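# Move long cardboard box from desk onto counter

## Task

Pick up the long cardboard box lying on the desk and set it down on the counter that stands behind the shelving. When finished, no part of the box may overhang the counter's edge, the box must be upright and level rather than toppled or tipped, and it must rest there by itself with no robot contact holding it.

## Robot and tools

ROBOT. A wheeled base with two drive wheels and four casters carries a lifting column with a tilting head and two six-joint arms, left and right, each ending in a two-finger gripper. Shoulder height S = 0.90 m + column_m. Folded, the robot is 0.73 m long, 0.62 m wide and S + 0.43 m tall; its front is 0.40 m ahead of the column. The base can only drive straight or turn in place, never sideways.

FRAMES. Base frame: origin on the floor under the column, between the drive wheels; x forward, y left, z up. The reported left_hand and right_hand points (where the fingers meet; fingertips 8 mm further) are in this frame, in metres, with a quat_wxyz whose z axis is the finger direction and y axis the opening direction. base_odometry is relative to the base pose at the scene's start, counted from wheel turns only, so slipping shows up as false travel; heading is in radians, left positive, -3.142 to 3.142.

execute_actions. Arguments: actions, a list holding exactly one action or none (empty list = just report state and images); cameras, an optional list of names from cam_head_left, cam_head_right, cam_left_wrist, cam_right_wrist, nav_camera, all (omitted/null/all gives every camera, [] gives none). An action may contain:
- base: exactly one of translate_m (relative distance in metres from the current position, forward positive, -3 to 3) or rotate_rad (relative turn in radians, counter-clockwise seen from above positive, -3.2 to 3.2).
- joints: a single dictionary keyed by joint name, covering both arms together, each value an absolute target. column_m 0 to 0.8 m; head_tilt_rad -0.61 to 1.308 (positive tilts down); for each side X in left/right: X_joint1_rad -2.879 to 2.879, X_joint2_rad 0 to 3.141, X_joint3_rad 0 to 3.019, X_joint4_rad -1.692 to 1.57, X_joint5_rad -1.57 to 1.57 (positive swings hand to robot's right), X_joint6_rad -2.094 to 2.094 (hand roll), X_gripper_m 0 (closed) to 0.093 m fingertip gap.
- speeds: optional caps for this action only, translate_m 0.05 to 0.8 m/s, rotate_rad 0.1 to 1 rad/s (defaults are the maxima). Arms cannot be slowed.
All listed motions start at once. Unknown keys or out-of-range numbers reject the whole call with no motion. Base moves needing over 8.667 s are refused; no action exceeds 15 s. Joints you omit may still be driving toward an earlier target.

wait(seconds 0 to 10) lets time pass without new commands and returns state and images. zoom_image(camera, region [x0, y0, x1, y1] in pixels, at most 504x504) gives a detailed crop of that camera's latest image. read_manual(section "licences") returns only licence text. finished_scene(scene = current scene number) ends the scene irreversibly after the last command is held, and reports success.

ARM GEOMETRY. With joint1 at -1.57 (left) or 1.57 (right) and joints 5, 6 at 0, an arm moves in a vertical plane facing forward, 0.23 m beside the column. Let a = j2 - 0.35, b = 1.05 + j2 - j3, c = b - j4 (c = 1.57 means fingers straight down). Hand point: forward 0.12 + 0.39 sin a + 0.38 cos b + 0.25 cos c, height S + 0.39 cos a - 0.38 sin b - 0.25 sin c. Example: j2, j3, j4 = 0.93, 0.78, 0.14 gives 0.60 m ahead, 0.25 m below S. Real hands sit up to 5 cm lower and nearer (about 12 cm with heavy/far loads); trust the reported hand positions. Reach is about 1 m from the shoulder. Loads: up to 2 kg at 0.6 m ahead with fingers down, 3.2 kg at 0.4 m, 1 kg at 0.8 m; fingers flatter than about 1.2 rad below horizontal sag under weight. Each gripper holds about 2 to 6 kg. Fingers are 7 cm long; the gripper body is 10 cm wide and 7 cm thick. To grasp, command an opening smaller than the object; an opening staying 0.002 m or more above target means something is held. Changes under about 0.03 rad (0.08 for joints 2, 3) may not move a joint; approach contacts in roughly 0.05 rad steps from the previous target.

RESULT LINES. base_status/joint_status: done, off_target (stopped short, may still push), contact_stop (base wheel stall or column touch; target dropped), time_out, not_followed / "joint command not followed" with a cause (safety check blocked an arm near the other arm, the body or an obstacle; back the moved joints off at least 0.05 rad or move the other arm). on_its_own lists uncommanded behaviour; "held at" is a held target. turned_by_wheels vs turned_by_imu differing by over ~4% and 0.05 rad means a collision or slip. base_tilt is in degrees. motor_effort covers only the wheels (percent, peak in brackets). wheel_motors_off = 1 means the wheels are unpowered after overload. Motor temperatures appear per arm joint; MOTOR HOT warns at 85 °C, and at 100 °C the arm goes limp and drops its load.

COLUMN. Lowering stops with contact_stop when an arm's load changes, such as a held box touching down; afterwards it will not go down again until raised 0.2 m. It may sink a further 0.15 to 0.2 m, pressing the hand onto the surface.

CAMERAS. Head cameras look forward and down by roughly head_tilt_rad. Wrist fisheye cameras look along the fingers, tipped 0.62 rad toward the hand's +x; with fingers down and arm forward they view down and slightly back toward the robot. nav_camera is low at the base front looking ahead.

AVOID. Dropping or tipping the box; arms striking or squeezing each other (a hard press ends the run); arms pushing steadily against obstacles (overheats motors; relieve by re-sending the reported joint angles); moving arms with column_m under 0.3 (housing/floor hits); tables 0.30 m up and above passing over the base into the column; base pushing for ~3 s (wheels cut out for 2 s). After a base contact_stop, back up 0.05 m before turning. Release the box fully and withdraw before finishing.

Each tool is called after "Call:" as name(argument=value, ...) on one line, values as JSON.

## Session

Call:
execute_actions(actions=[])

Scene clock: 0.00 s.
Motor temperatures (°C, as the motors report them): left_arm=[27 25 25 27 28 25] | right_arm=[27 24 25 27 25 26]
base_odometry: x=+0.000 y=+0.000 heading=+0.000 (m, m, rad; odometry frame)
turned_by_wheels: +0.000 (rad since the last result)
turned_by_imu: +0.000 (rad since the last result)
base_tilt: forward=+0.2 right=-0.7 (deg)
base_status: not commanded
joint_positions: column_m=+0.555 head_tilt_rad=+0.868 left_joint1_rad=-1.554 left_joint2_rad=+0.922 left_joint3_rad=+0.428 left_joint4_rad=-0.989 left_joint5_rad=-0.034 left_joint6_rad=+0.058 left_gripper_m=+0.094 right_joint1_rad=+1.553 right_joint2_rad=+0.877 right_joint3_rad=+0.417 right_joint4_rad=-0.995 right_joint5_rad=-0.010 right_joint6_rad=-0.003 right_gripper_m=+0.095
joint_status: not commanded
wheel_motors_off: 0
motor_effort: left_wheel=+1 right_wheel=+6 (%)
left_hand: x=+0.1435 y=+0.2340 z=+1.2576 quat_wxyz=(+0.462, -0.026, -0.887, -0.006) (m; base frame)
right_hand: x=+0.1457 y=-0.2273 z=+1.2615 quat_wxyz=(+0.449, -0.008, -0.893, +0.000) (m; base frame)
pictures: cam_head_left, cam_head_right, cam_left_wrist, cam_right_wrist, nav_camera
Images, in order (width x height): cam_head_left 504x504, cam_head_right 504x504, cam_left_wrist 616x616, cam_right_wrist 616x616, nav_camera 504x504.

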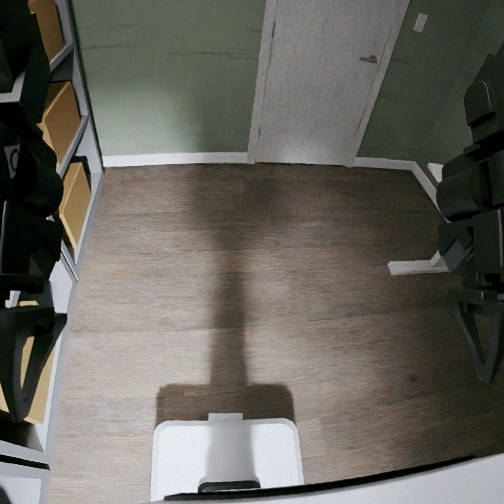

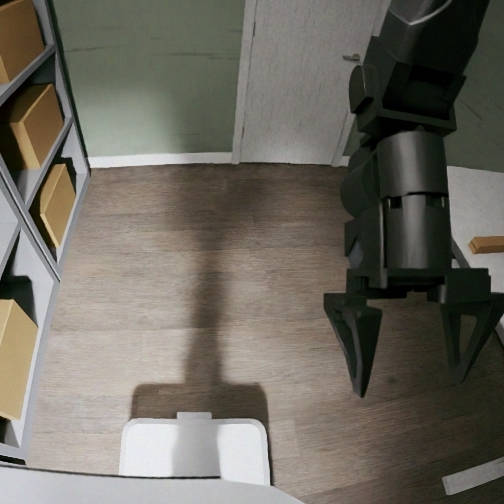

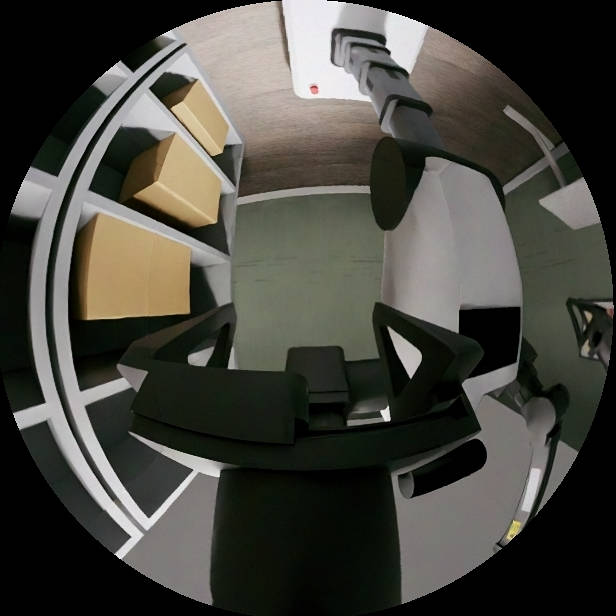

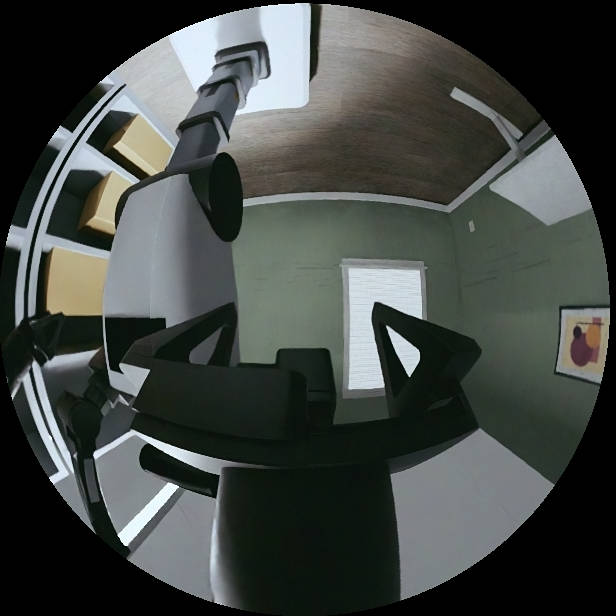

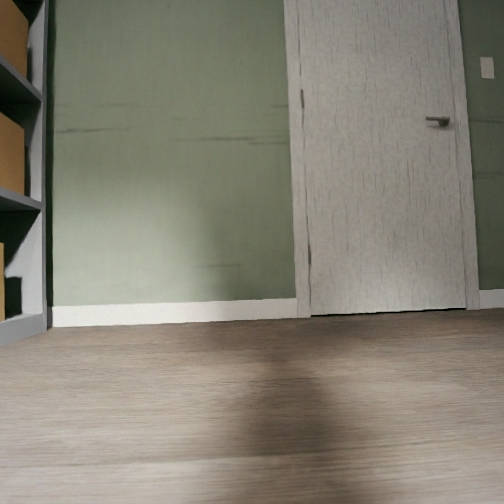

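Call:
execute_actions(actions=[{"base":{"rotate_rad":-1.2},"joints":{"head_tilt_rad":0.6}}], cameras=["cam_head_left","cam_head_right","nav_camera"])

Call:
execute_actions(actions=[{"base":{"rotate_rad":-1.2}}], cameras=["cam_head_left","cam_head_right","nav_camera"])

Call:
execute_actions(actions=[{"base":{"rotate_rad":-1.2}}], cameras=["cam_head_left","cam_head_right","nav_camera"])

Call:
execute_actions(actions=[{"base":{"rotate_rad":-1.1}}], cameras=["cam_head_left","cam_head_right","nav_camera"])

Scene clock: 8.40 s.
Motor temperatures (°C, as the motors report them): left_arm=[27 25 25 27 28 25] | right_arm=[27 24 25 27 25 26]
base_odometry: x=+0.000 y=+0.000 heading=-1.199 (m, m, rad; odometry frame)
turned_by_wheels: -1.199 (rad since the last result)
turned_by_imu: -1.193 (rad since the last result)
base_tilt: forward=+0.2 right=-0.7 (deg)
base_status: done
joint_positions: column_m=+0.555 head_tilt_rad=+0.618 left_joint1_rad=-1.554 left_joint2_rad=+0.922 left_joint3_rad=+0.428 left_joint4_rad=-0.989 left_joint5_rad=-0.034 left_joint6_rad=+0.058 left_gripper_m=+0.094 right_joint1_rad=+1.553 right_joint2_rad=+0.877 right_joint3_rad=+0.417 right_joint4_rad=-0.995 right_joint5_rad=-0.010 right_joint6_rad=-0.003 right_gripper_m=+0.095
joint_status: all done
wheel_motors_off: 0
motor_effort: left_wheel=+2(31) right_wheel=-1(38) (%)
left_hand: x=+0.1435 y=+0.2340 z=+1.2576 quat_wxyz=(+0.462, -0.026, -0.887, -0.006) (m; base frame)
right_hand: x=+0.1457 y=-0.2273 z=+1.2615 quat_wxyz=(+0.449, -0.008, -0.893, +0.000) (m; base frame)
pictures: cam_head_left, cam_head_right, nav_camera
Images, in order (width x height): cam_head_left 504x504, cam_head_right 504x504, nav_camera 504x504.

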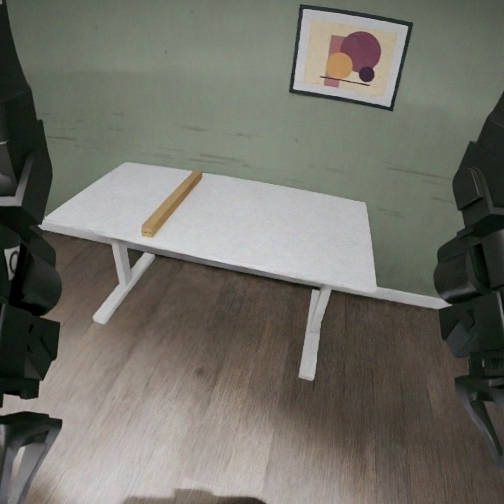

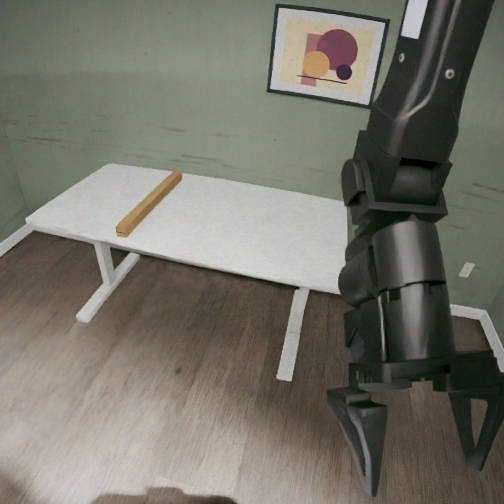

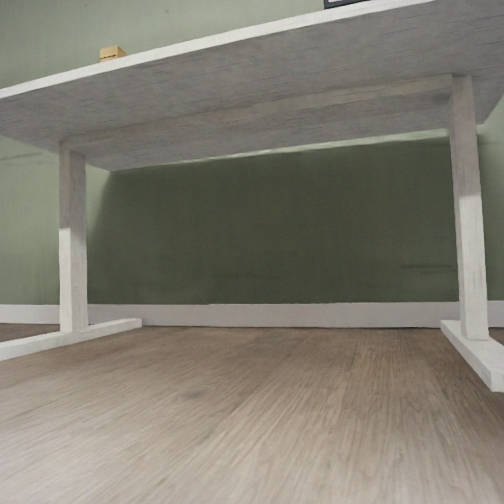

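Scene clock: 10.97 s.
Motor temperatures (°C, as the motors report them): left_arm=[27 25 25 27 28 25] | right_arm=[27 24 25 27 25 26]
base_odometry: x=+0.000 y=+0.000 heading=-2.399 (m, m, rad; odometry frame)
turned_by_wheels: -1.199 (rad since the last result)
turned_by_imu: -1.195 (rad since the last result)
base_tilt: forward=+0.2 right=-0.7 (deg)
base_status: done
joint_positions: column_m=+0.555 head_tilt_rad=+0.618 left_joint1_rad=-1.554 left_joint2_rad=+0.922 left_joint3_rad=+0.428 left_joint4_rad=-0.989 left_joint5_rad=-0.034 left_joint6_rad=+0.058 left_gripper_m=+0.094 right_joint1_rad=+1.553 right_joint2_rad=+0.877 right_joint3_rad=+0.417 right_joint4_rad=-0.995 right_joint5_rad=-0.010 right_joint6_rad=-0.003 right_gripper_m=+0.095
joint_status: not commanded
wheel_motors_off: 0
motor_effort: left_wheel=+2(22) right_wheel=-3(31) (%)
left_hand: x=+0.1435 y=+0.2340 z=+1.2576 quat_wxyz=(+0.462, -0.026, -0.887, -0.006) (m; base frame)
right_hand: x=+0.1457 y=-0.2273 z=+1.2615 quat_wxyz=(+0.449, -0.008, -0.893, +0.000) (m; base frame)
pictures: cam_head_left, cam_head_right, nav_camera
Images, in order (width x height): cam_head_left 504x504, cam_head_right 504x504, nav_camera 504x504.

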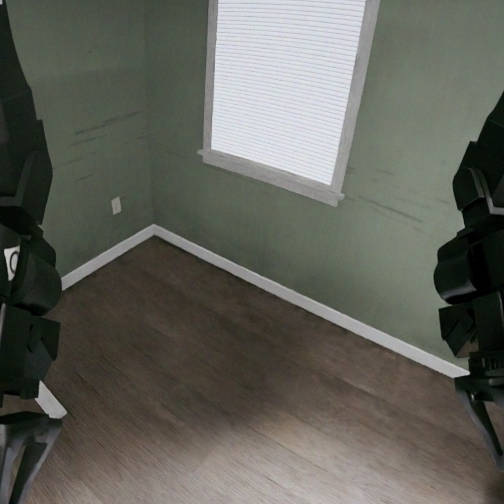

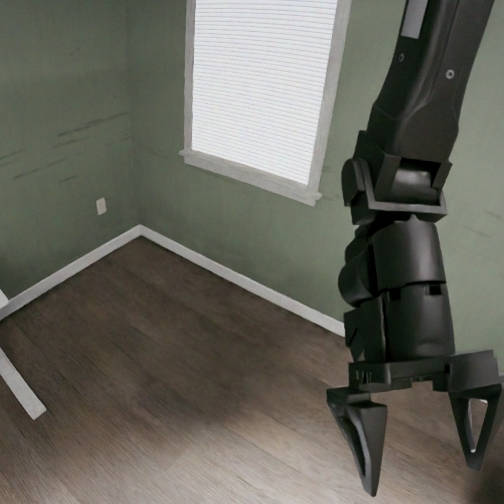

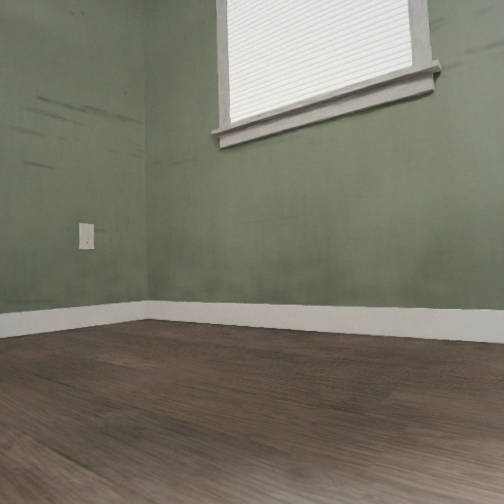

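Scene clock: 13.53 s.
Motor temperatures (°C, as the motors report them): left_arm=[27 25 25 27 28 25] | right_arm=[27 24 25 27 25 26]
base_odometry: x=+0.000 y=+0.000 heading=+2.685 (m, m, rad; odometry frame)
turned_by_wheels: -1.199 (rad since the last result)
turned_by_imu: -1.195 (rad since the last result)
base_tilt: forward=+0.1 right=-0.7 (deg)
base_status: done
joint_positions: column_m=+0.555 head_tilt_rad=+0.618 left_joint1_rad=-1.554 left_joint2_rad=+0.922 left_joint3_rad=+0.428 left_joint4_rad=-0.989 left_joint5_rad=-0.034 left_joint6_rad=+0.058 left_gripper_m=+0.094 right_joint1_rad=+1.553 right_joint2_rad=+0.877 right_joint3_rad=+0.417 right_joint4_rad=-0.995 right_joint5_rad=-0.010 right_joint6_rad=-0.003 right_gripper_m=+0.095
joint_status: not commanded
wheel_motors_off: 0
motor_effort: left_wheel=+2(21) right_wheel=-5(26) (%)
left_hand: x=+0.1435 y=+0.2340 z=+1.2576 quat_wxyz=(+0.462, -0.026, -0.887, -0.006) (m; base frame)
right_hand: x=+0.1457 y=-0.2273 z=+1.2615 quat_wxyz=(+0.449, -0.008, -0.893, +0.000) (m; base frame)
pictures: cam_head_left, cam_head_right, nav_camera
Images, in order (width x height): cam_head_left 504x504, cam_head_right 504x504, nav_camera 504x504.

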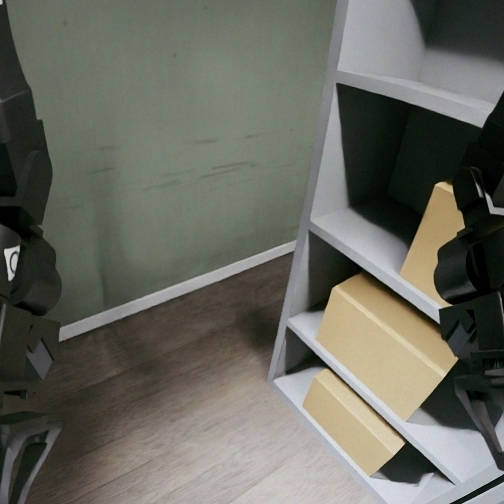

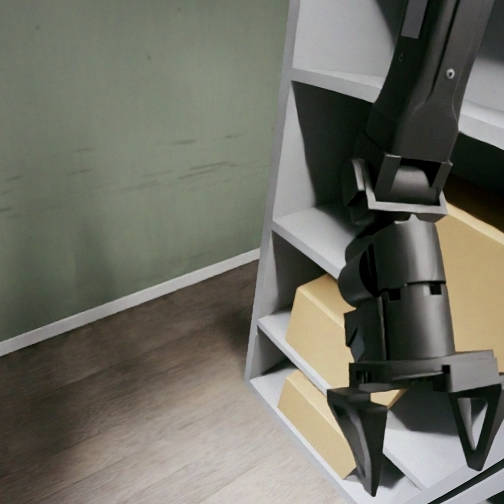

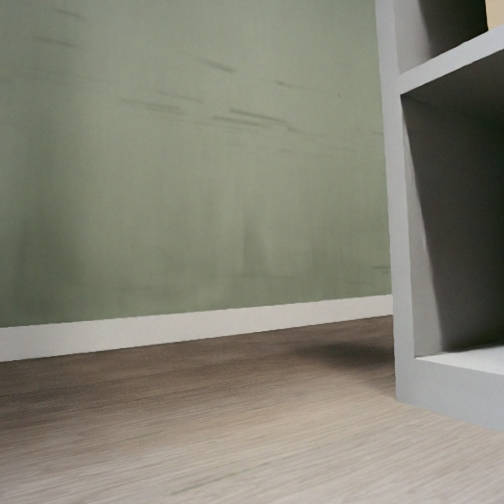

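Scene clock: 16.00 s.
Motor temperatures (°C, as the motors report them): left_arm=[27 25 25 27 28 25] | right_arm=[27 24 25 27 25 26]
base_odometry: x=+0.000 y=+0.000 heading=+1.586 (m, m, rad; odometry frame)
turned_by_wheels: -1.099 (rad since the last result)
turned_by_imu: -1.096 (rad since the last result)
base_tilt: forward=+0.2 right=-0.7 (deg)
base_status: done
joint_positions: column_m=+0.555 head_tilt_rad=+0.617 left_joint1_rad=-1.554 left_joint2_rad=+0.922 left_joint3_rad=+0.428 left_joint4_rad=-0.989 left_joint5_rad=-0.034 left_joint6_rad=+0.058 left_gripper_m=+0.094 right_joint1_rad=+1.553 right_joint2_rad=+0.877 right_joint3_rad=+0.417 right_joint4_rad=-0.995 right_joint5_rad=-0.010 right_joint6_rad=-0.003 right_gripper_m=+0.095
joint_status: not commanded
wheel_motors_off: 0
motor_effort: left_wheel=+3(23) right_wheel=-5(28) (%)
left_hand: x=+0.1435 y=+0.2340 z=+1.2576 quat_wxyz=(+0.462, -0.026, -0.887, -0.006) (m; base frame)
right_hand: x=+0.1457 y=-0.2273 z=+1.2615 quat_wxyz=(+0.449, -0.008, -0.893, +0.000) (m; base frame)
pictures: cam_head_left, cam_head_right, nav_camera
Images, in order (width x height): cam_head_left 504x504, cam_head_right 504x504, nav_camera 504x504.

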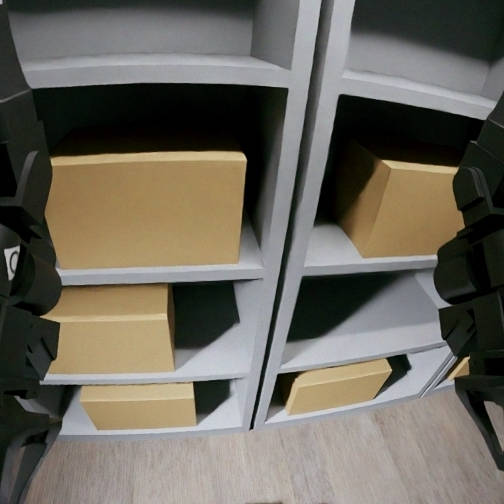

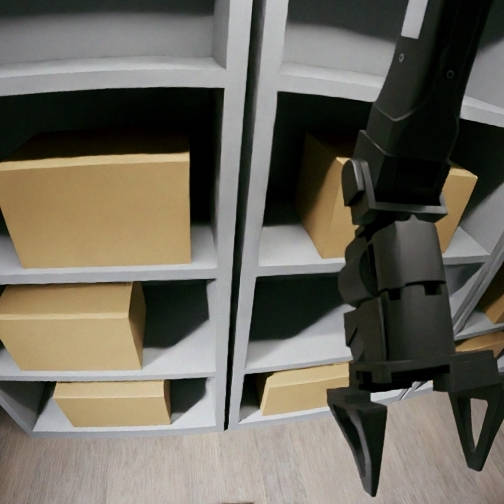

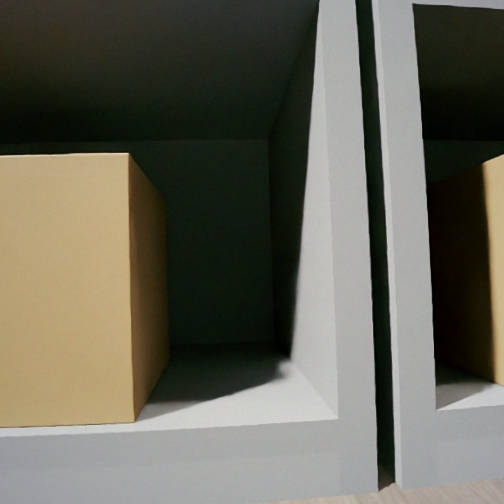

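Call:
execute_actions(actions=[{"base":{"rotate_rad":-2.345},"joints":{"column_m":0.35}}], cameras=[])

Call:
execute_actions(actions=[{"base":{"translate_m":0.72},"joints":{"left_joint1_rad":-1.57,"left_joint2_rad":1.14,"left_joint3_rad":1.19,"left_joint4_rad":-0.57,"left_joint5_rad":0,"left_joint6_rad":0,"head_tilt_rad":0.7}}], cameras=[])

Call:
execute_actions(actions=[{"base":{"rotate_rad":-0.83}}])

Scene clock: 42.70 s.
Motor temperatures (°C, as the motors report them): left_arm=[27 25 25 27 28 25] | right_arm=[27 25 25 27 25 26]
base_odometry: x=+0.000 y=+0.000 heading=-0.758 (m, m, rad; odometry frame)
turned_by_wheels: -2.344 (rad since the last result)
turned_by_imu: -2.337 (rad since the last result)
base_tilt: forward=+0.2 right=-0.7 (deg)
base_status: done
joint_positions: column_m=+0.350 head_tilt_rad=+0.617 left_joint1_rad=-1.554 left_joint2_rad=+0.922 left_joint3_rad=+0.428 left_joint4_rad=-0.989 left_joint5_rad=-0.034 left_joint6_rad=+0.058 left_gripper_m=+0.094 right_joint1_rad=+1.553 right_joint2_rad=+0.877 right_joint3_rad=+0.417 right_joint4_rad=-0.995 right_joint5_rad=-0.010 right_joint6_rad=-0.003 right_gripper_m=+0.095
joint_status: all done
wheel_motors_off: 0
motor_effort: left_wheel=+2(23) right_wheel=-2(29) (%)
left_hand: x=+0.1435 y=+0.2340 z=+1.0525 quat_wxyz=(+0.462, -0.026, -0.887, -0.006) (m; base frame)
right_hand: x=+0.1457 y=-0.2273 z=+1.0563 quat_wxyz=(+0.449, -0.008, -0.893, +0.000) (m; base frame)
pictures: none
No camera images: the call's "cameras" was empty. Leave "cameras" out to get every camera's image.

Scene clock: 45.73 s.
Motor temperatures (°C, as the motors report them): left_arm=[27 26 25 27 28 25] | right_arm=[27 25 25 27 25 26]
base_odometry: x=+0.523 y=-0.495 heading=-0.758 (m, m, rad; odometry frame)
turned_by_wheels: +0.000 (rad since the last result)
turned_by_imu: +0.002 (rad since the last result)
base_tilt: forward=+0.2 right=-0.7 (deg)
base_status: done
joint_positions: column_m=+0.350 head_tilt_rad=+0.703 left_joint1_rad=-1.558 left_joint2_rad=+1.144 left_joint3_rad=+1.178 left_joint4_rad=-0.575 left_joint5_rad=-0.003 left_joint6_rad=+0.011 left_gripper_m=+0.094 right_joint1_rad=+1.553 right_joint2_rad=+0.877 right_joint3_rad=+0.419 right_joint4_rad=-0.995 right_joint5_rad=-0.010 right_joint6_rad=-0.003 right_gripper_m=+0.095
joint_status: all done
wheel_motors_off: 0
motor_effort: left_wheel=+0(41) right_wheel=-1(40) (%)
left_hand: x=+0.5973 y=+0.2318 z=+0.9511 quat_wxyz=(+0.009, -0.002, -1.000, -0.007) (m; base frame)
right_hand: x=+0.1469 y=-0.2273 z=+1.0559 quat_wxyz=(+0.448, -0.008, -0.894, +0.000) (m; base frame)
pictures: none
No camera images: the call's "cameras" was empty. Leave "cameras" out to get every camera's image.

Scene clock: 47.87 s.
Motor temperatures (°C, as the motors report them): left_arm=[27 26 25 27 28 25] | right_arm=[27 25 25 27 25 26]
base_odometry: x=+0.523 y=-0.495 heading=-1.587 (m, m, rad; odometry frame)
turned_by_wheels: -0.829 (rad since the last result)
turned_by_imu: -0.825 (rad since the last result)
base_tilt: forward=+0.2 right=-0.7 (deg)
base_status: done
joint_positions: column_m=+0.350 head_tilt_rad=+0.703 left_joint1_rad=-1.561 left_joint2_rad=+1.144 left_joint3_rad=+1.178 left_joint4_rad=-0.575 left_joint5_rad=-0.003 left_joint6_rad=+0.011 left_gripper_m=+0.094 right_joint1_rad=+1.553 right_joint2_rad=+0.877 right_joint3_rad=+0.419 right_joint4_rad=-0.995 right_joint5_rad=-0.010 right_joint6_rad=-0.003 right_gripper_m=+0.095
joint_status: not commanded
wheel_motors_off: 0
motor_effort: left_wheel=+1(33) right_wheel=-3(43) (%)
left_hand: x=+0.5973 y=+0.2300 z=+0.9510 quat_wxyz=(+0.009, -0.003, -1.000, -0.005) (m; base frame)
right_hand: x=+0.1469 y=-0.2273 z=+1.0559 quat_wxyz=(+0.448, -0.008, -0.894, +0.000) (m; base frame)
pictures: cam_head_left, cam_head_right, cam_left_wrist, cam_right_wrist, nav_camera
Images, in order (width x height): cam_head_left 504x504, cam_head_right 504x504, cam_left_wrist 616x616, cam_right_wrist 616x616, nav_camera 504x504.

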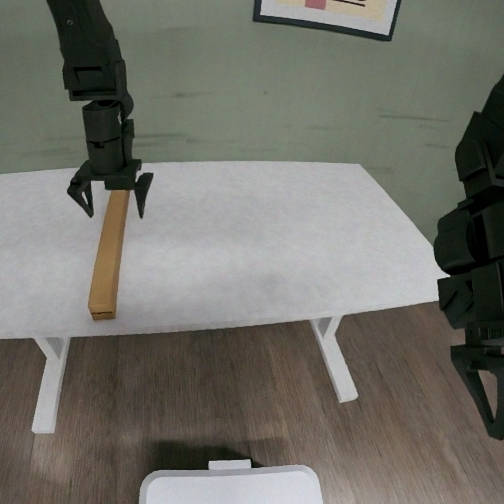

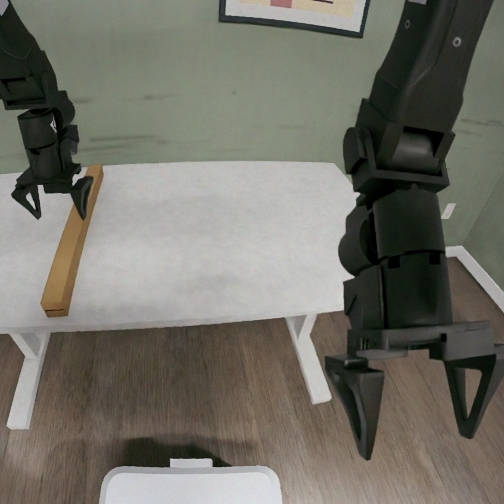

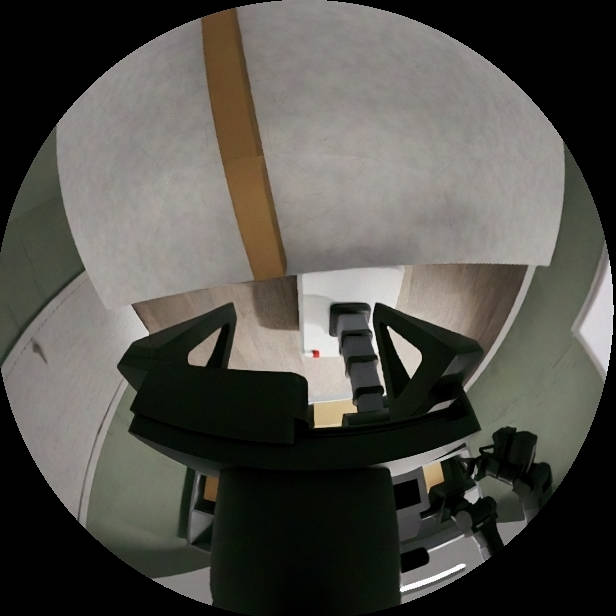

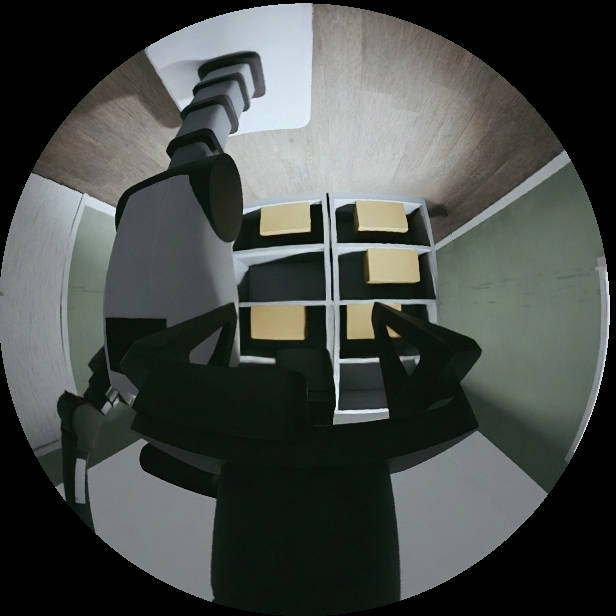

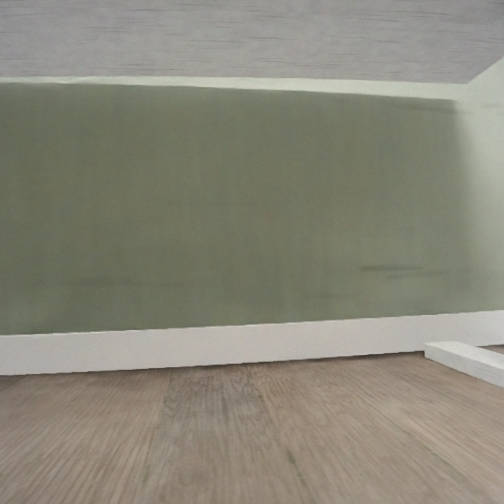

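Call:
execute_actions(actions=[{"base":{"rotate_rad":0.13},"joints":{"column_m":0.27,"head_tilt_rad":0.9}}], cameras=[])

Call:
execute_actions(actions=[{"base":{"translate_m":0.3}}], cameras=["cam_head_left","cam_left_wrist"])

Scene clock: 58.00 s.
Motor temperatures (°C, as the motors report them): left_arm=[27 26 26 27 28 25] | right_arm=[27 25 25 27 25 26]
base_odometry: x=+0.523 y=-0.495 heading=-1.458 (m, m, rad; odometry frame)
turned_by_wheels: +0.129 (rad since the last result)
turned_by_imu: +0.130 (rad since the last result)
base_tilt: forward=+0.1 right=-0.7 (deg)
base_status: done
joint_positions: column_m=+0.270 head_tilt_rad=+0.901 left_joint1_rad=-1.562 left_joint2_rad=+1.144 left_joint3_rad=+1.178 left_joint4_rad=-0.575 left_joint5_rad=-0.002 left_joint6_rad=+0.011 left_gripper_m=+0.094 right_joint1_rad=+1.553 right_joint2_rad=+0.877 right_joint3_rad=+0.419 right_joint4_rad=-0.995 right_joint5_rad=-0.010 right_joint6_rad=-0.003 right_gripper_m=+0.095
joint_status: all done
wheel_motors_off: 0
motor_effort: left_wheel=-5(18) right_wheel=+5(28) (%)
left_hand: x=+0.5973 y=+0.2295 z=+0.8711 quat_wxyz=(+0.009, -0.003, -1.000, -0.005) (m; base frame)
right_hand: x=+0.1469 y=-0.2273 z=+0.9760 quat_wxyz=(+0.448, -0.008, -0.894, +0.000) (m; base frame)
pictures: none
No camera images: the call's "cameras" was empty. Leave "cameras" out to get every camera's image.

Scene clock: 59.93 s.
Motor temperatures (°C, as the motors report them): left_arm=[27 27 26 27 28 25] | right_arm=[27 25 25 27 25 26]
base_odometry: x=+0.557 y=-0.793 heading=-1.459 (m, m, rad; odometry frame)
turned_by_wheels: -0.001 (rad since the last result)
turned_by_imu: +0.000 (rad since the last result)
base_tilt: forward=+0.2 right=-0.7 (deg)
base_status: done
joint_positions: column_m=+0.270 head_tilt_rad=+0.902 left_joint1_rad=-1.562 left_joint2_rad=+1.144 left_joint3_rad=+1.179 left_joint4_rad=-0.575 left_joint5_rad=-0.002 left_joint6_rad=+0.011 left_gripper_m=+0.094 right_joint1_rad=+1.553 right_joint2_rad=+0.877 right_joint3_rad=+0.419 right_joint4_rad=-0.995 right_joint5_rad=-0.010 right_joint6_rad=-0.003 right_gripper_m=+0.095
joint_status: not commanded
wheel_motors_off: 0
motor_effort: left_wheel=+0(39) right_wheel=-1(54) (%)
left_hand: x=+0.5978 y=+0.2295 z=+0.8712 quat_wxyz=(+0.008, -0.003, -1.000, -0.005) (m; base frame)
right_hand: x=+0.1469 y=-0.2273 z=+0.9760 quat_wxyz=(+0.448, -0.008, -0.894, +0.000) (m; base frame)
pictures: cam_head_left, cam_left_wrist
Images, in order (width x height): cam_head_left 504x504, cam_left_wrist 616x616.

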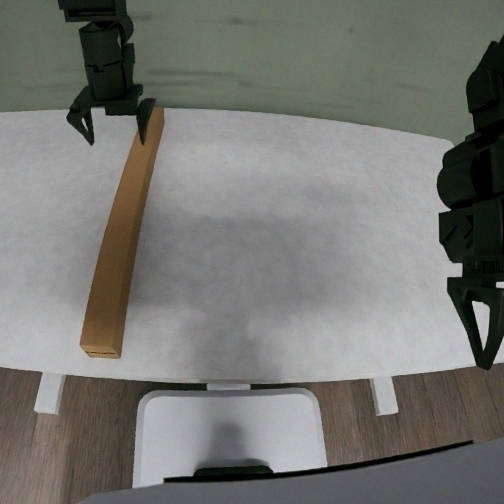

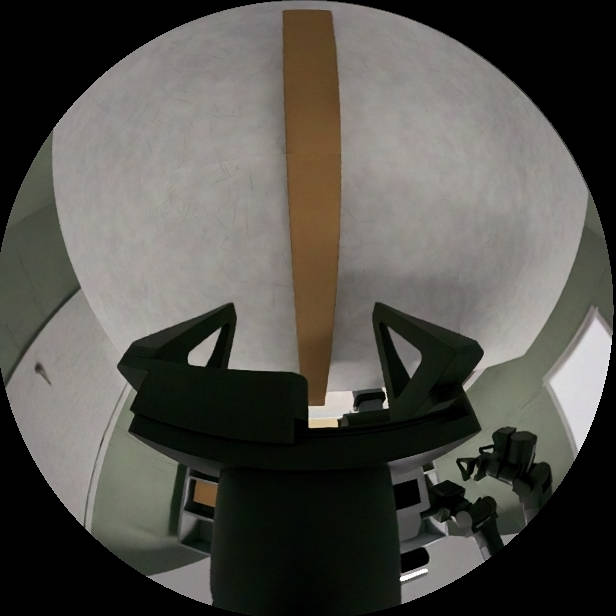

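Call:
execute_actions(actions=[{"joints":{"column_m":0.135}}], cameras=["cam_head_left","cam_left_wrist"])

Scene clock: 66.00 s.
Motor temperatures (°C, as the motors report them): left_arm=[27 27 26 27 28 25] | right_arm=[27 25 25 27 25 26]
base_odometry: x=+0.557 y=-0.793 heading=-1.459 (m, m, rad; odometry frame)
turned_by_wheels: +0.000 (rad since the last result)
turned_by_imu: +0.001 (rad since the last result)
base_tilt: forward=+0.2 right=-0.7 (deg)
base_status: not commanded
joint_positions: column_m=+0.135 head_tilt_rad=+0.902 left_joint1_rad=-1.562 left_joint2_rad=+1.144 left_joint3_rad=+1.179 left_joint4_rad=-0.575 left_joint5_rad=-0.002 left_joint6_rad=+0.011 left_gripper_m=+0.094 right_joint1_rad=+1.553 right_joint2_rad=+0.877 right_joint3_rad=+0.419 right_joint4_rad=-0.995 right_joint5_rad=-0.010 right_joint6_rad=-0.003 right_gripper_m=+0.095
joint_status: all done
wheel_motors_off: 0
motor_effort: left_wheel=-3(1) right_wheel=+0(2) (%)
left_hand: x=+0.5978 y=+0.2295 z=+0.7362 quat_wxyz=(+0.008, -0.003, -1.000, -0.005) (m; base frame)
right_hand: x=+0.1469 y=-0.2273 z=+0.8409 quat_wxyz=(+0.448, -0.008, -0.894, +0.000) (m; base frame)
pictures: cam_head_left, cam_left_wrist
Images, in order (width x height): cam_head_left 504x504, cam_left_wrist 616x616.

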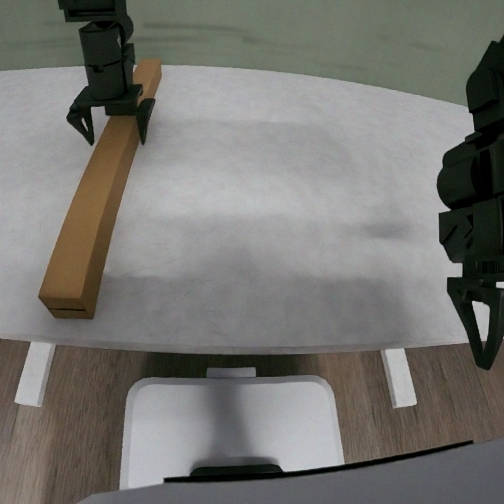

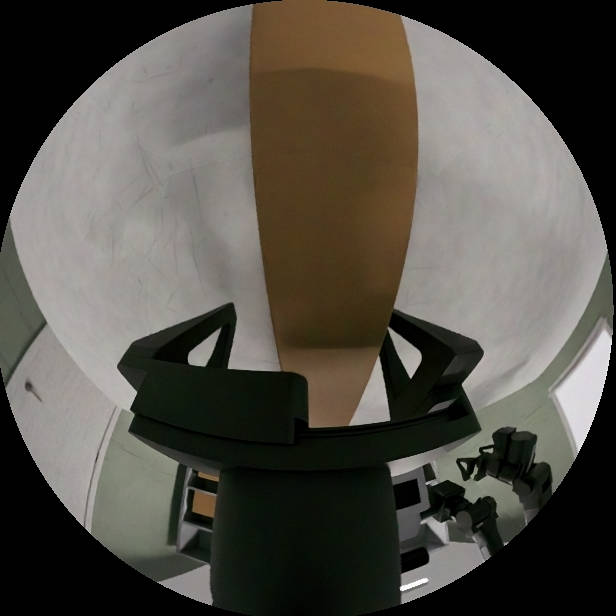

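Call:
execute_actions(actions=[{"joints":{"left_gripper_m":0.02}}], cameras=[])

Call:
execute_actions(actions=[{"joints":{"column_m":0.25}}], cameras=["cam_head_left","cam_left_wrist"])

Scene clock: 72.10 s.
Motor temperatures (°C, as the motors report them): left_arm=[27 27 26 27 28 25] | right_arm=[27 25 25 27 25 26]
base_odometry: x=+0.557 y=-0.793 heading=-1.459 (m, m, rad; odometry frame)
turned_by_wheels: +0.000 (rad since the last result)
turned_by_imu: +0.001 (rad since the last result)
base_tilt: forward=+0.2 right=-0.7 (deg)
base_status: not commanded
joint_positions: column_m=+0.135 head_tilt_rad=+0.902 left_joint1_rad=-1.562 left_joint2_rad=+1.144 left_joint3_rad=+1.179 left_joint4_rad=-0.575 left_joint5_rad=-0.002 left_joint6_rad=+0.009 left_gripper_m=+0.049 right_joint1_rad=+1.553 right_joint2_rad=+0.877 right_joint3_rad=+0.419 right_joint4_rad=-0.995 right_joint5_rad=-0.010 right_joint6_rad=-0.003 right_gripper_m=+0.095
joint_status: left_gripper_m off_target (ended at +0.049, target +0.020)
wheel_motors_off: 0
motor_effort: left_wheel=-2(3) right_wheel=+2(1) (%)
left_hand: x=+0.5978 y=+0.2294 z=+0.7362 quat_wxyz=(+0.008, -0.002, -1.000, -0.005) (m; base frame)
right_hand: x=+0.1469 y=-0.2273 z=+0.8409 quat_wxyz=(+0.448, -0.008, -0.894, +0.000) (m; base frame)
pictures: none
No camera images: the call's "cameras" was empty. Leave "cameras" out to get every camera's image.

Scene clock: 74.20 s.
Motor temperatures (°C, as the motors report them): left_arm=[27 27 26 27 28 25] | right_arm=[27 25 25 27 25 26]
base_odometry: x=+0.557 y=-0.793 heading=-1.459 (m, m, rad; odometry frame)
turned_by_wheels: +0.000 (rad since the last result)
turned_by_imu: +0.001 (rad since the last result)
base_tilt: forward=+0.2 right=-0.7 (deg)
base_status: not commanded
joint_positions: column_m=+0.250 head_tilt_rad=+0.902 left_joint1_rad=-1.562 left_joint2_rad=+1.144 left_joint3_rad=+1.179 left_joint4_rad=-0.575 left_joint5_rad=-0.002 left_joint6_rad=+0.009 left_gripper_m=+0.049 right_joint1_rad=+1.553 right_joint2_rad=+0.877 right_joint3_rad=+0.419 right_joint4_rad=-0.995 right_joint5_rad=-0.010 right_joint6_rad=-0.003 right_gripper_m=+0.095
joint_status: all done
wheel_motors_off: 0
motor_effort: left_wheel=-3(2) right_wheel=+3(3) (%)
left_hand: x=+0.5978 y=+0.2294 z=+0.8510 quat_wxyz=(+0.008, -0.002, -1.000, -0.005) (m; base frame)
right_hand: x=+0.1469 y=-0.2273 z=+0.9557 quat_wxyz=(+0.448, -0.008, -0.894, +0.000) (m; base frame)
pictures: cam_head_left, cam_left_wrist
Images, in order (width x height): cam_head_left 504x504, cam_left_wrist 616x616.

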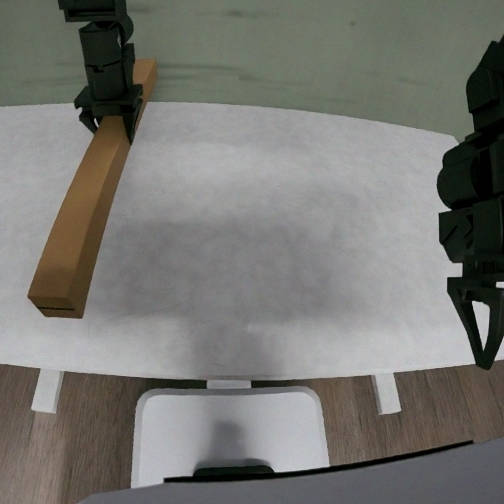

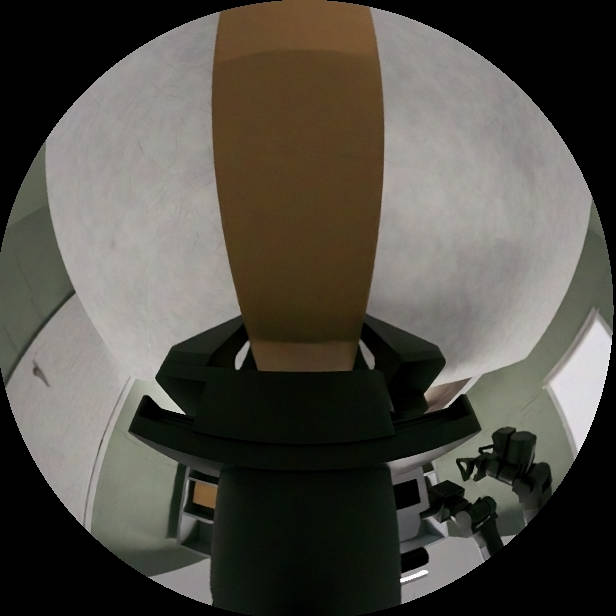

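Call:
execute_actions(actions=[{"base":{"translate_m":-0.55},"joints":{"column_m":0.35}}], cameras=[])

Call:
execute_actions(actions=[{"base":{"rotate_rad":-1.53},"joints":{"left_joint2_rad":0.25,"left_joint3_rad":0.1,"left_joint4_rad":1.2,"head_tilt_rad":0.7}}], cameras=["cam_head_left","nav_camera"])

Scene clock: 91.30 s.
Motor temperatures (°C, as the motors report them): left_arm=[27 28 26 27 28 25] | right_arm=[27 25 25 27 25 26]
base_odometry: x=+0.495 y=-0.247 heading=-1.461 (m, m, rad; odometry frame)
turned_by_wheels: -0.001 (rad since the last result)
turned_by_imu: -0.001 (rad since the last result)
base_tilt: forward=+0.2 right=-0.7 (deg)
base_status: done
joint_positions: column_m=+0.350 head_tilt_rad=+0.902 left_joint1_rad=-1.562 left_joint2_rad=+1.144 left_joint3_rad=+1.179 left_joint4_rad=-0.575 left_joint5_rad=-0.002 left_joint6_rad=+0.009 left_gripper_m=+0.049 right_joint1_rad=+1.553 right_joint2_rad=+0.877 right_joint3_rad=+0.416 right_joint4_rad=-0.995 right_joint5_rad=-0.010 right_joint6_rad=-0.003 right_gripper_m=+0.095
joint_status: all done
wheel_motors_off: 0
motor_effort: left_wheel=-1(36) right_wheel=+4(40) (%)
left_hand: x=+0.5975 y=+0.2294 z=+0.9509 quat_wxyz=(+0.008, -0.002, -1.000, -0.005) (m; base frame)
right_hand: x=+0.1450 y=-0.2273 z=+1.0564 quat_wxyz=(+0.450, -0.008, -0.893, +0.000) (m; base frame)
pictures: none
No camera images: the call's "cameras" was empty. Leave "cameras" out to get every camera's image.

Scene clock: 94.30 s.
Motor temperatures (°C, as the motors report them): left_arm=[27 27 26 27 28 25] | right_arm=[27 25 25 27 25 26]
base_odometry: x=+0.495 y=-0.247 heading=-2.990 (m, m, rad; odometry frame)
turned_by_wheels: -1.529 (rad since the last result)
turned_by_imu: -1.523 (rad since the last result)
base_tilt: forward=+0.2 right=-0.7 (deg)
base_status: done
joint_positions: column_m=+0.350 head_tilt_rad=+0.717 left_joint1_rad=-1.562 left_joint2_rad=+0.260 left_joint3_rad=+0.093 left_joint4_rad=+1.173 left_joint5_rad=-0.002 left_joint6_rad=+0.009 left_gripper_m=+0.049 right_joint1_rad=+1.553 right_joint2_rad=+0.877 right_joint3_rad=+0.416 right_joint4_rad=-0.995 right_joint5_rad=-0.010 right_joint6_rad=-0.003 right_gripper_m=+0.095
joint_status: all done
wheel_motors_off: 0
motor_effort: left_wheel=+3(31) right_wheel=-3(35) (%)
left_hand: x=+0.4702 y=+0.2265 z=+1.2674 quat_wxyz=(-0.693, -0.004, -0.721, -0.008) (m; base frame)
right_hand: x=+0.1450 y=-0.2273 z=+1.0564 quat_wxyz=(+0.450, -0.008, -0.893, +0.000) (m; base frame)
pictures: cam_head_left, nav_camera
Images, in order (width x height): cam_head_left 504x504, nav_camera 504x504.

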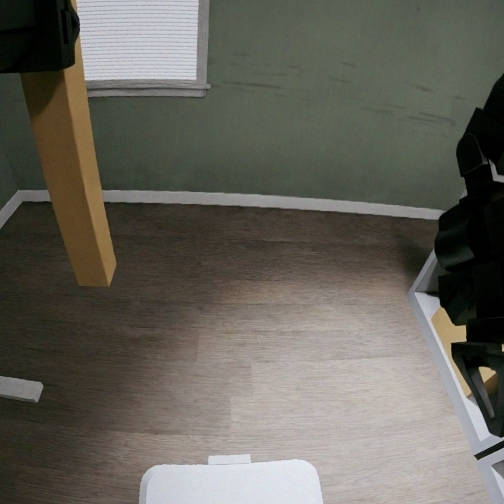

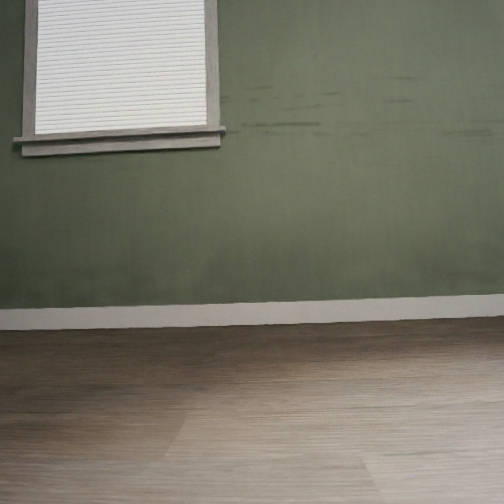

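Call:
execute_actions(actions=[{"base":{"translate_m":1.1}}], cameras=["cam_head_left","nav_camera"])

Scene clock: 101.57 s.
Motor temperatures (°C, as the motors report them): left_arm=[27 27 26 27 28 25] | right_arm=[27 25 25 27 25 26]
base_odometry: x=-0.592 y=-0.413 heading=-2.990 (m, m, rad; odometry frame)
turned_by_wheels: +0.000 (rad since the last result)
turned_by_imu: +0.003 (rad since the last result)
base_tilt: forward=+0.2 right=-0.7 (deg)
base_status: done
joint_positions: column_m=+0.350 head_tilt_rad=+0.716 left_joint1_rad=-1.562 left_joint2_rad=+0.259 left_joint3_rad=+0.093 left_joint4_rad=+1.173 left_joint5_rad=-0.002 left_joint6_rad=+0.009 left_gripper_m=+0.049 right_joint1_rad=+1.553 right_joint2_rad=+0.877 right_joint3_rad=+0.418 right_joint4_rad=-0.995 right_joint5_rad=-0.010 right_joint6_rad=-0.003 right_gripper_m=+0.095
joint_status: not commanded
wheel_motors_off: 0
motor_effort: left_wheel=+0(41) right_wheel=+3(41) (%)
left_hand: x=+0.4699 y=+0.2265 z=+1.2676 quat_wxyz=(-0.693, -0.004, -0.721, -0.008) (m; base frame)
right_hand: x=+0.1464 y=-0.2273 z=+1.0560 quat_wxyz=(+0.448, -0.008, -0.894, +0.000) (m; base frame)
pictures: cam_head_left, nav_camera
Images, in order (width x height): cam_head_left 504x504, nav_camera 504x504.

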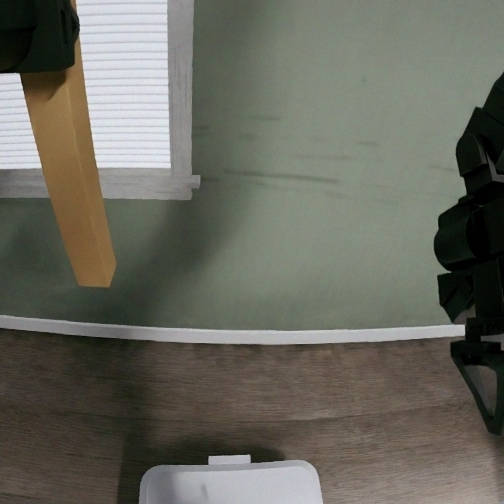

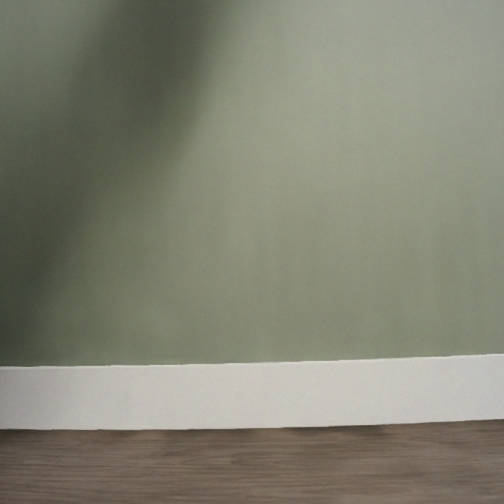

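Call:
execute_actions(actions=[{"base":{"translate_m":0.3}}], cameras=[])

Call:
execute_actions(actions=[{"base":{"rotate_rad":-1.55}}], cameras=["cam_head_left","cam_head_right","nav_camera"])

Scene clock: 108.03 s.
Motor temperatures (°C, as the motors report them): left_arm=[27 27 26 27 28 25] | right_arm=[27 25 25 27 25 26]
base_odometry: x=-0.889 y=-0.458 heading=-2.989 (m, m, rad; odometry frame)
turned_by_wheels: +0.000 (rad since the last result)
turned_by_imu: +0.002 (rad since the last result)
base_tilt: forward=+0.2 right=-0.7 (deg)
base_status: done
joint_positions: column_m=+0.350 head_tilt_rad=+0.716 left_joint1_rad=-1.562 left_joint2_rad=+0.258 left_joint3_rad=+0.092 left_joint4_rad=+1.173 left_joint5_rad=-0.002 left_joint6_rad=+0.009 left_gripper_m=+0.049 right_joint1_rad=+1.553 right_joint2_rad=+0.877 right_joint3_rad=+0.420 right_joint4_rad=-0.995 right_joint5_rad=-0.010 right_joint6_rad=-0.003 right_gripper_m=+0.095
joint_status: not commanded
wheel_motors_off: 0
motor_effort: left_wheel=+0(27) right_wheel=+1(31) (%)
left_hand: x=+0.4696 y=+0.2265 z=+1.2676 quat_wxyz=(-0.693, -0.004, -0.721, -0.008) (m; base frame)
right_hand: x=+0.1473 y=-0.2273 z=+1.0557 quat_wxyz=(+0.448, -0.008, -0.894, +0.000) (m; base frame)
pictures: none
No camera images: the call's "cameras" was empty. Leave "cameras" out to get every camera's image.

Scene clock: 110.90 s.
Motor temperatures (°C, as the motors report them): left_arm=[27 27 26 27 28 25] | right_arm=[27 25 25 27 25 26]
base_odometry: x=-0.889 y=-0.458 heading=+1.745 (m, m, rad; odometry frame)
turned_by_wheels: -1.549 (rad since the last result)
turned_by_imu: -1.543 (rad since the last result)
base_tilt: forward=+0.2 right=-0.7 (deg)
base_status: done
joint_positions: column_m=+0.350 head_tilt_rad=+0.716 left_joint1_rad=-1.562 left_joint2_rad=+0.258 left_joint3_rad=+0.092 left_joint4_rad=+1.173 left_joint5_rad=-0.002 left_joint6_rad=+0.009 left_gripper_m=+0.049 right_joint1_rad=+1.553 right_joint2_rad=+0.877 right_joint3_rad=+0.420 right_joint4_rad=-0.995 right_joint5_rad=-0.010 right_joint6_rad=-0.003 right_gripper_m=+0.095
joint_status: not commanded
wheel_motors_off: 0
motor_effort: left_wheel=+3(31) right_wheel=-4(42) (%)
left_hand: x=+0.4696 y=+0.2265 z=+1.2676 quat_wxyz=(-0.693, -0.004, -0.721, -0.008) (m; base frame)
right_hand: x=+0.1473 y=-0.2273 z=+1.0557 quat_wxyz=(+0.448, -0.008, -0.894, +0.000) (m; base frame)
pictures: cam_head_left, cam_head_right, nav_camera
Images, in order (width x height): cam_head_left 504x504, cam_head_right 504x504, nav_camera 504x504.

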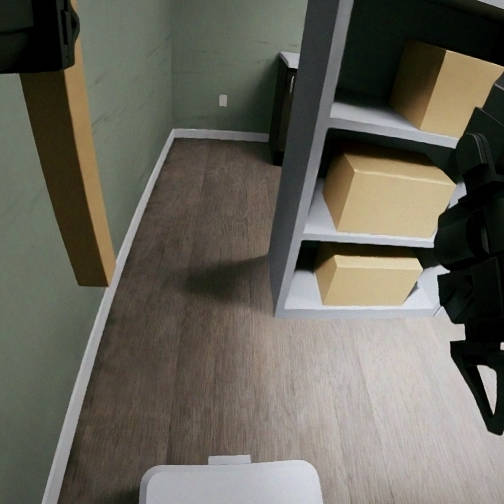

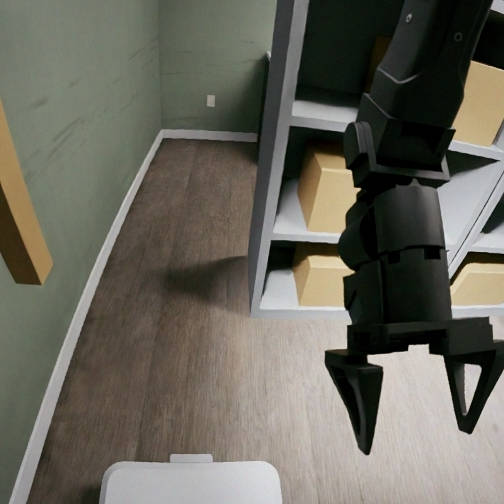

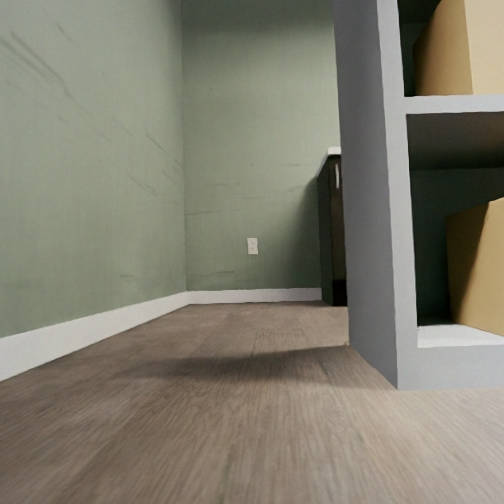

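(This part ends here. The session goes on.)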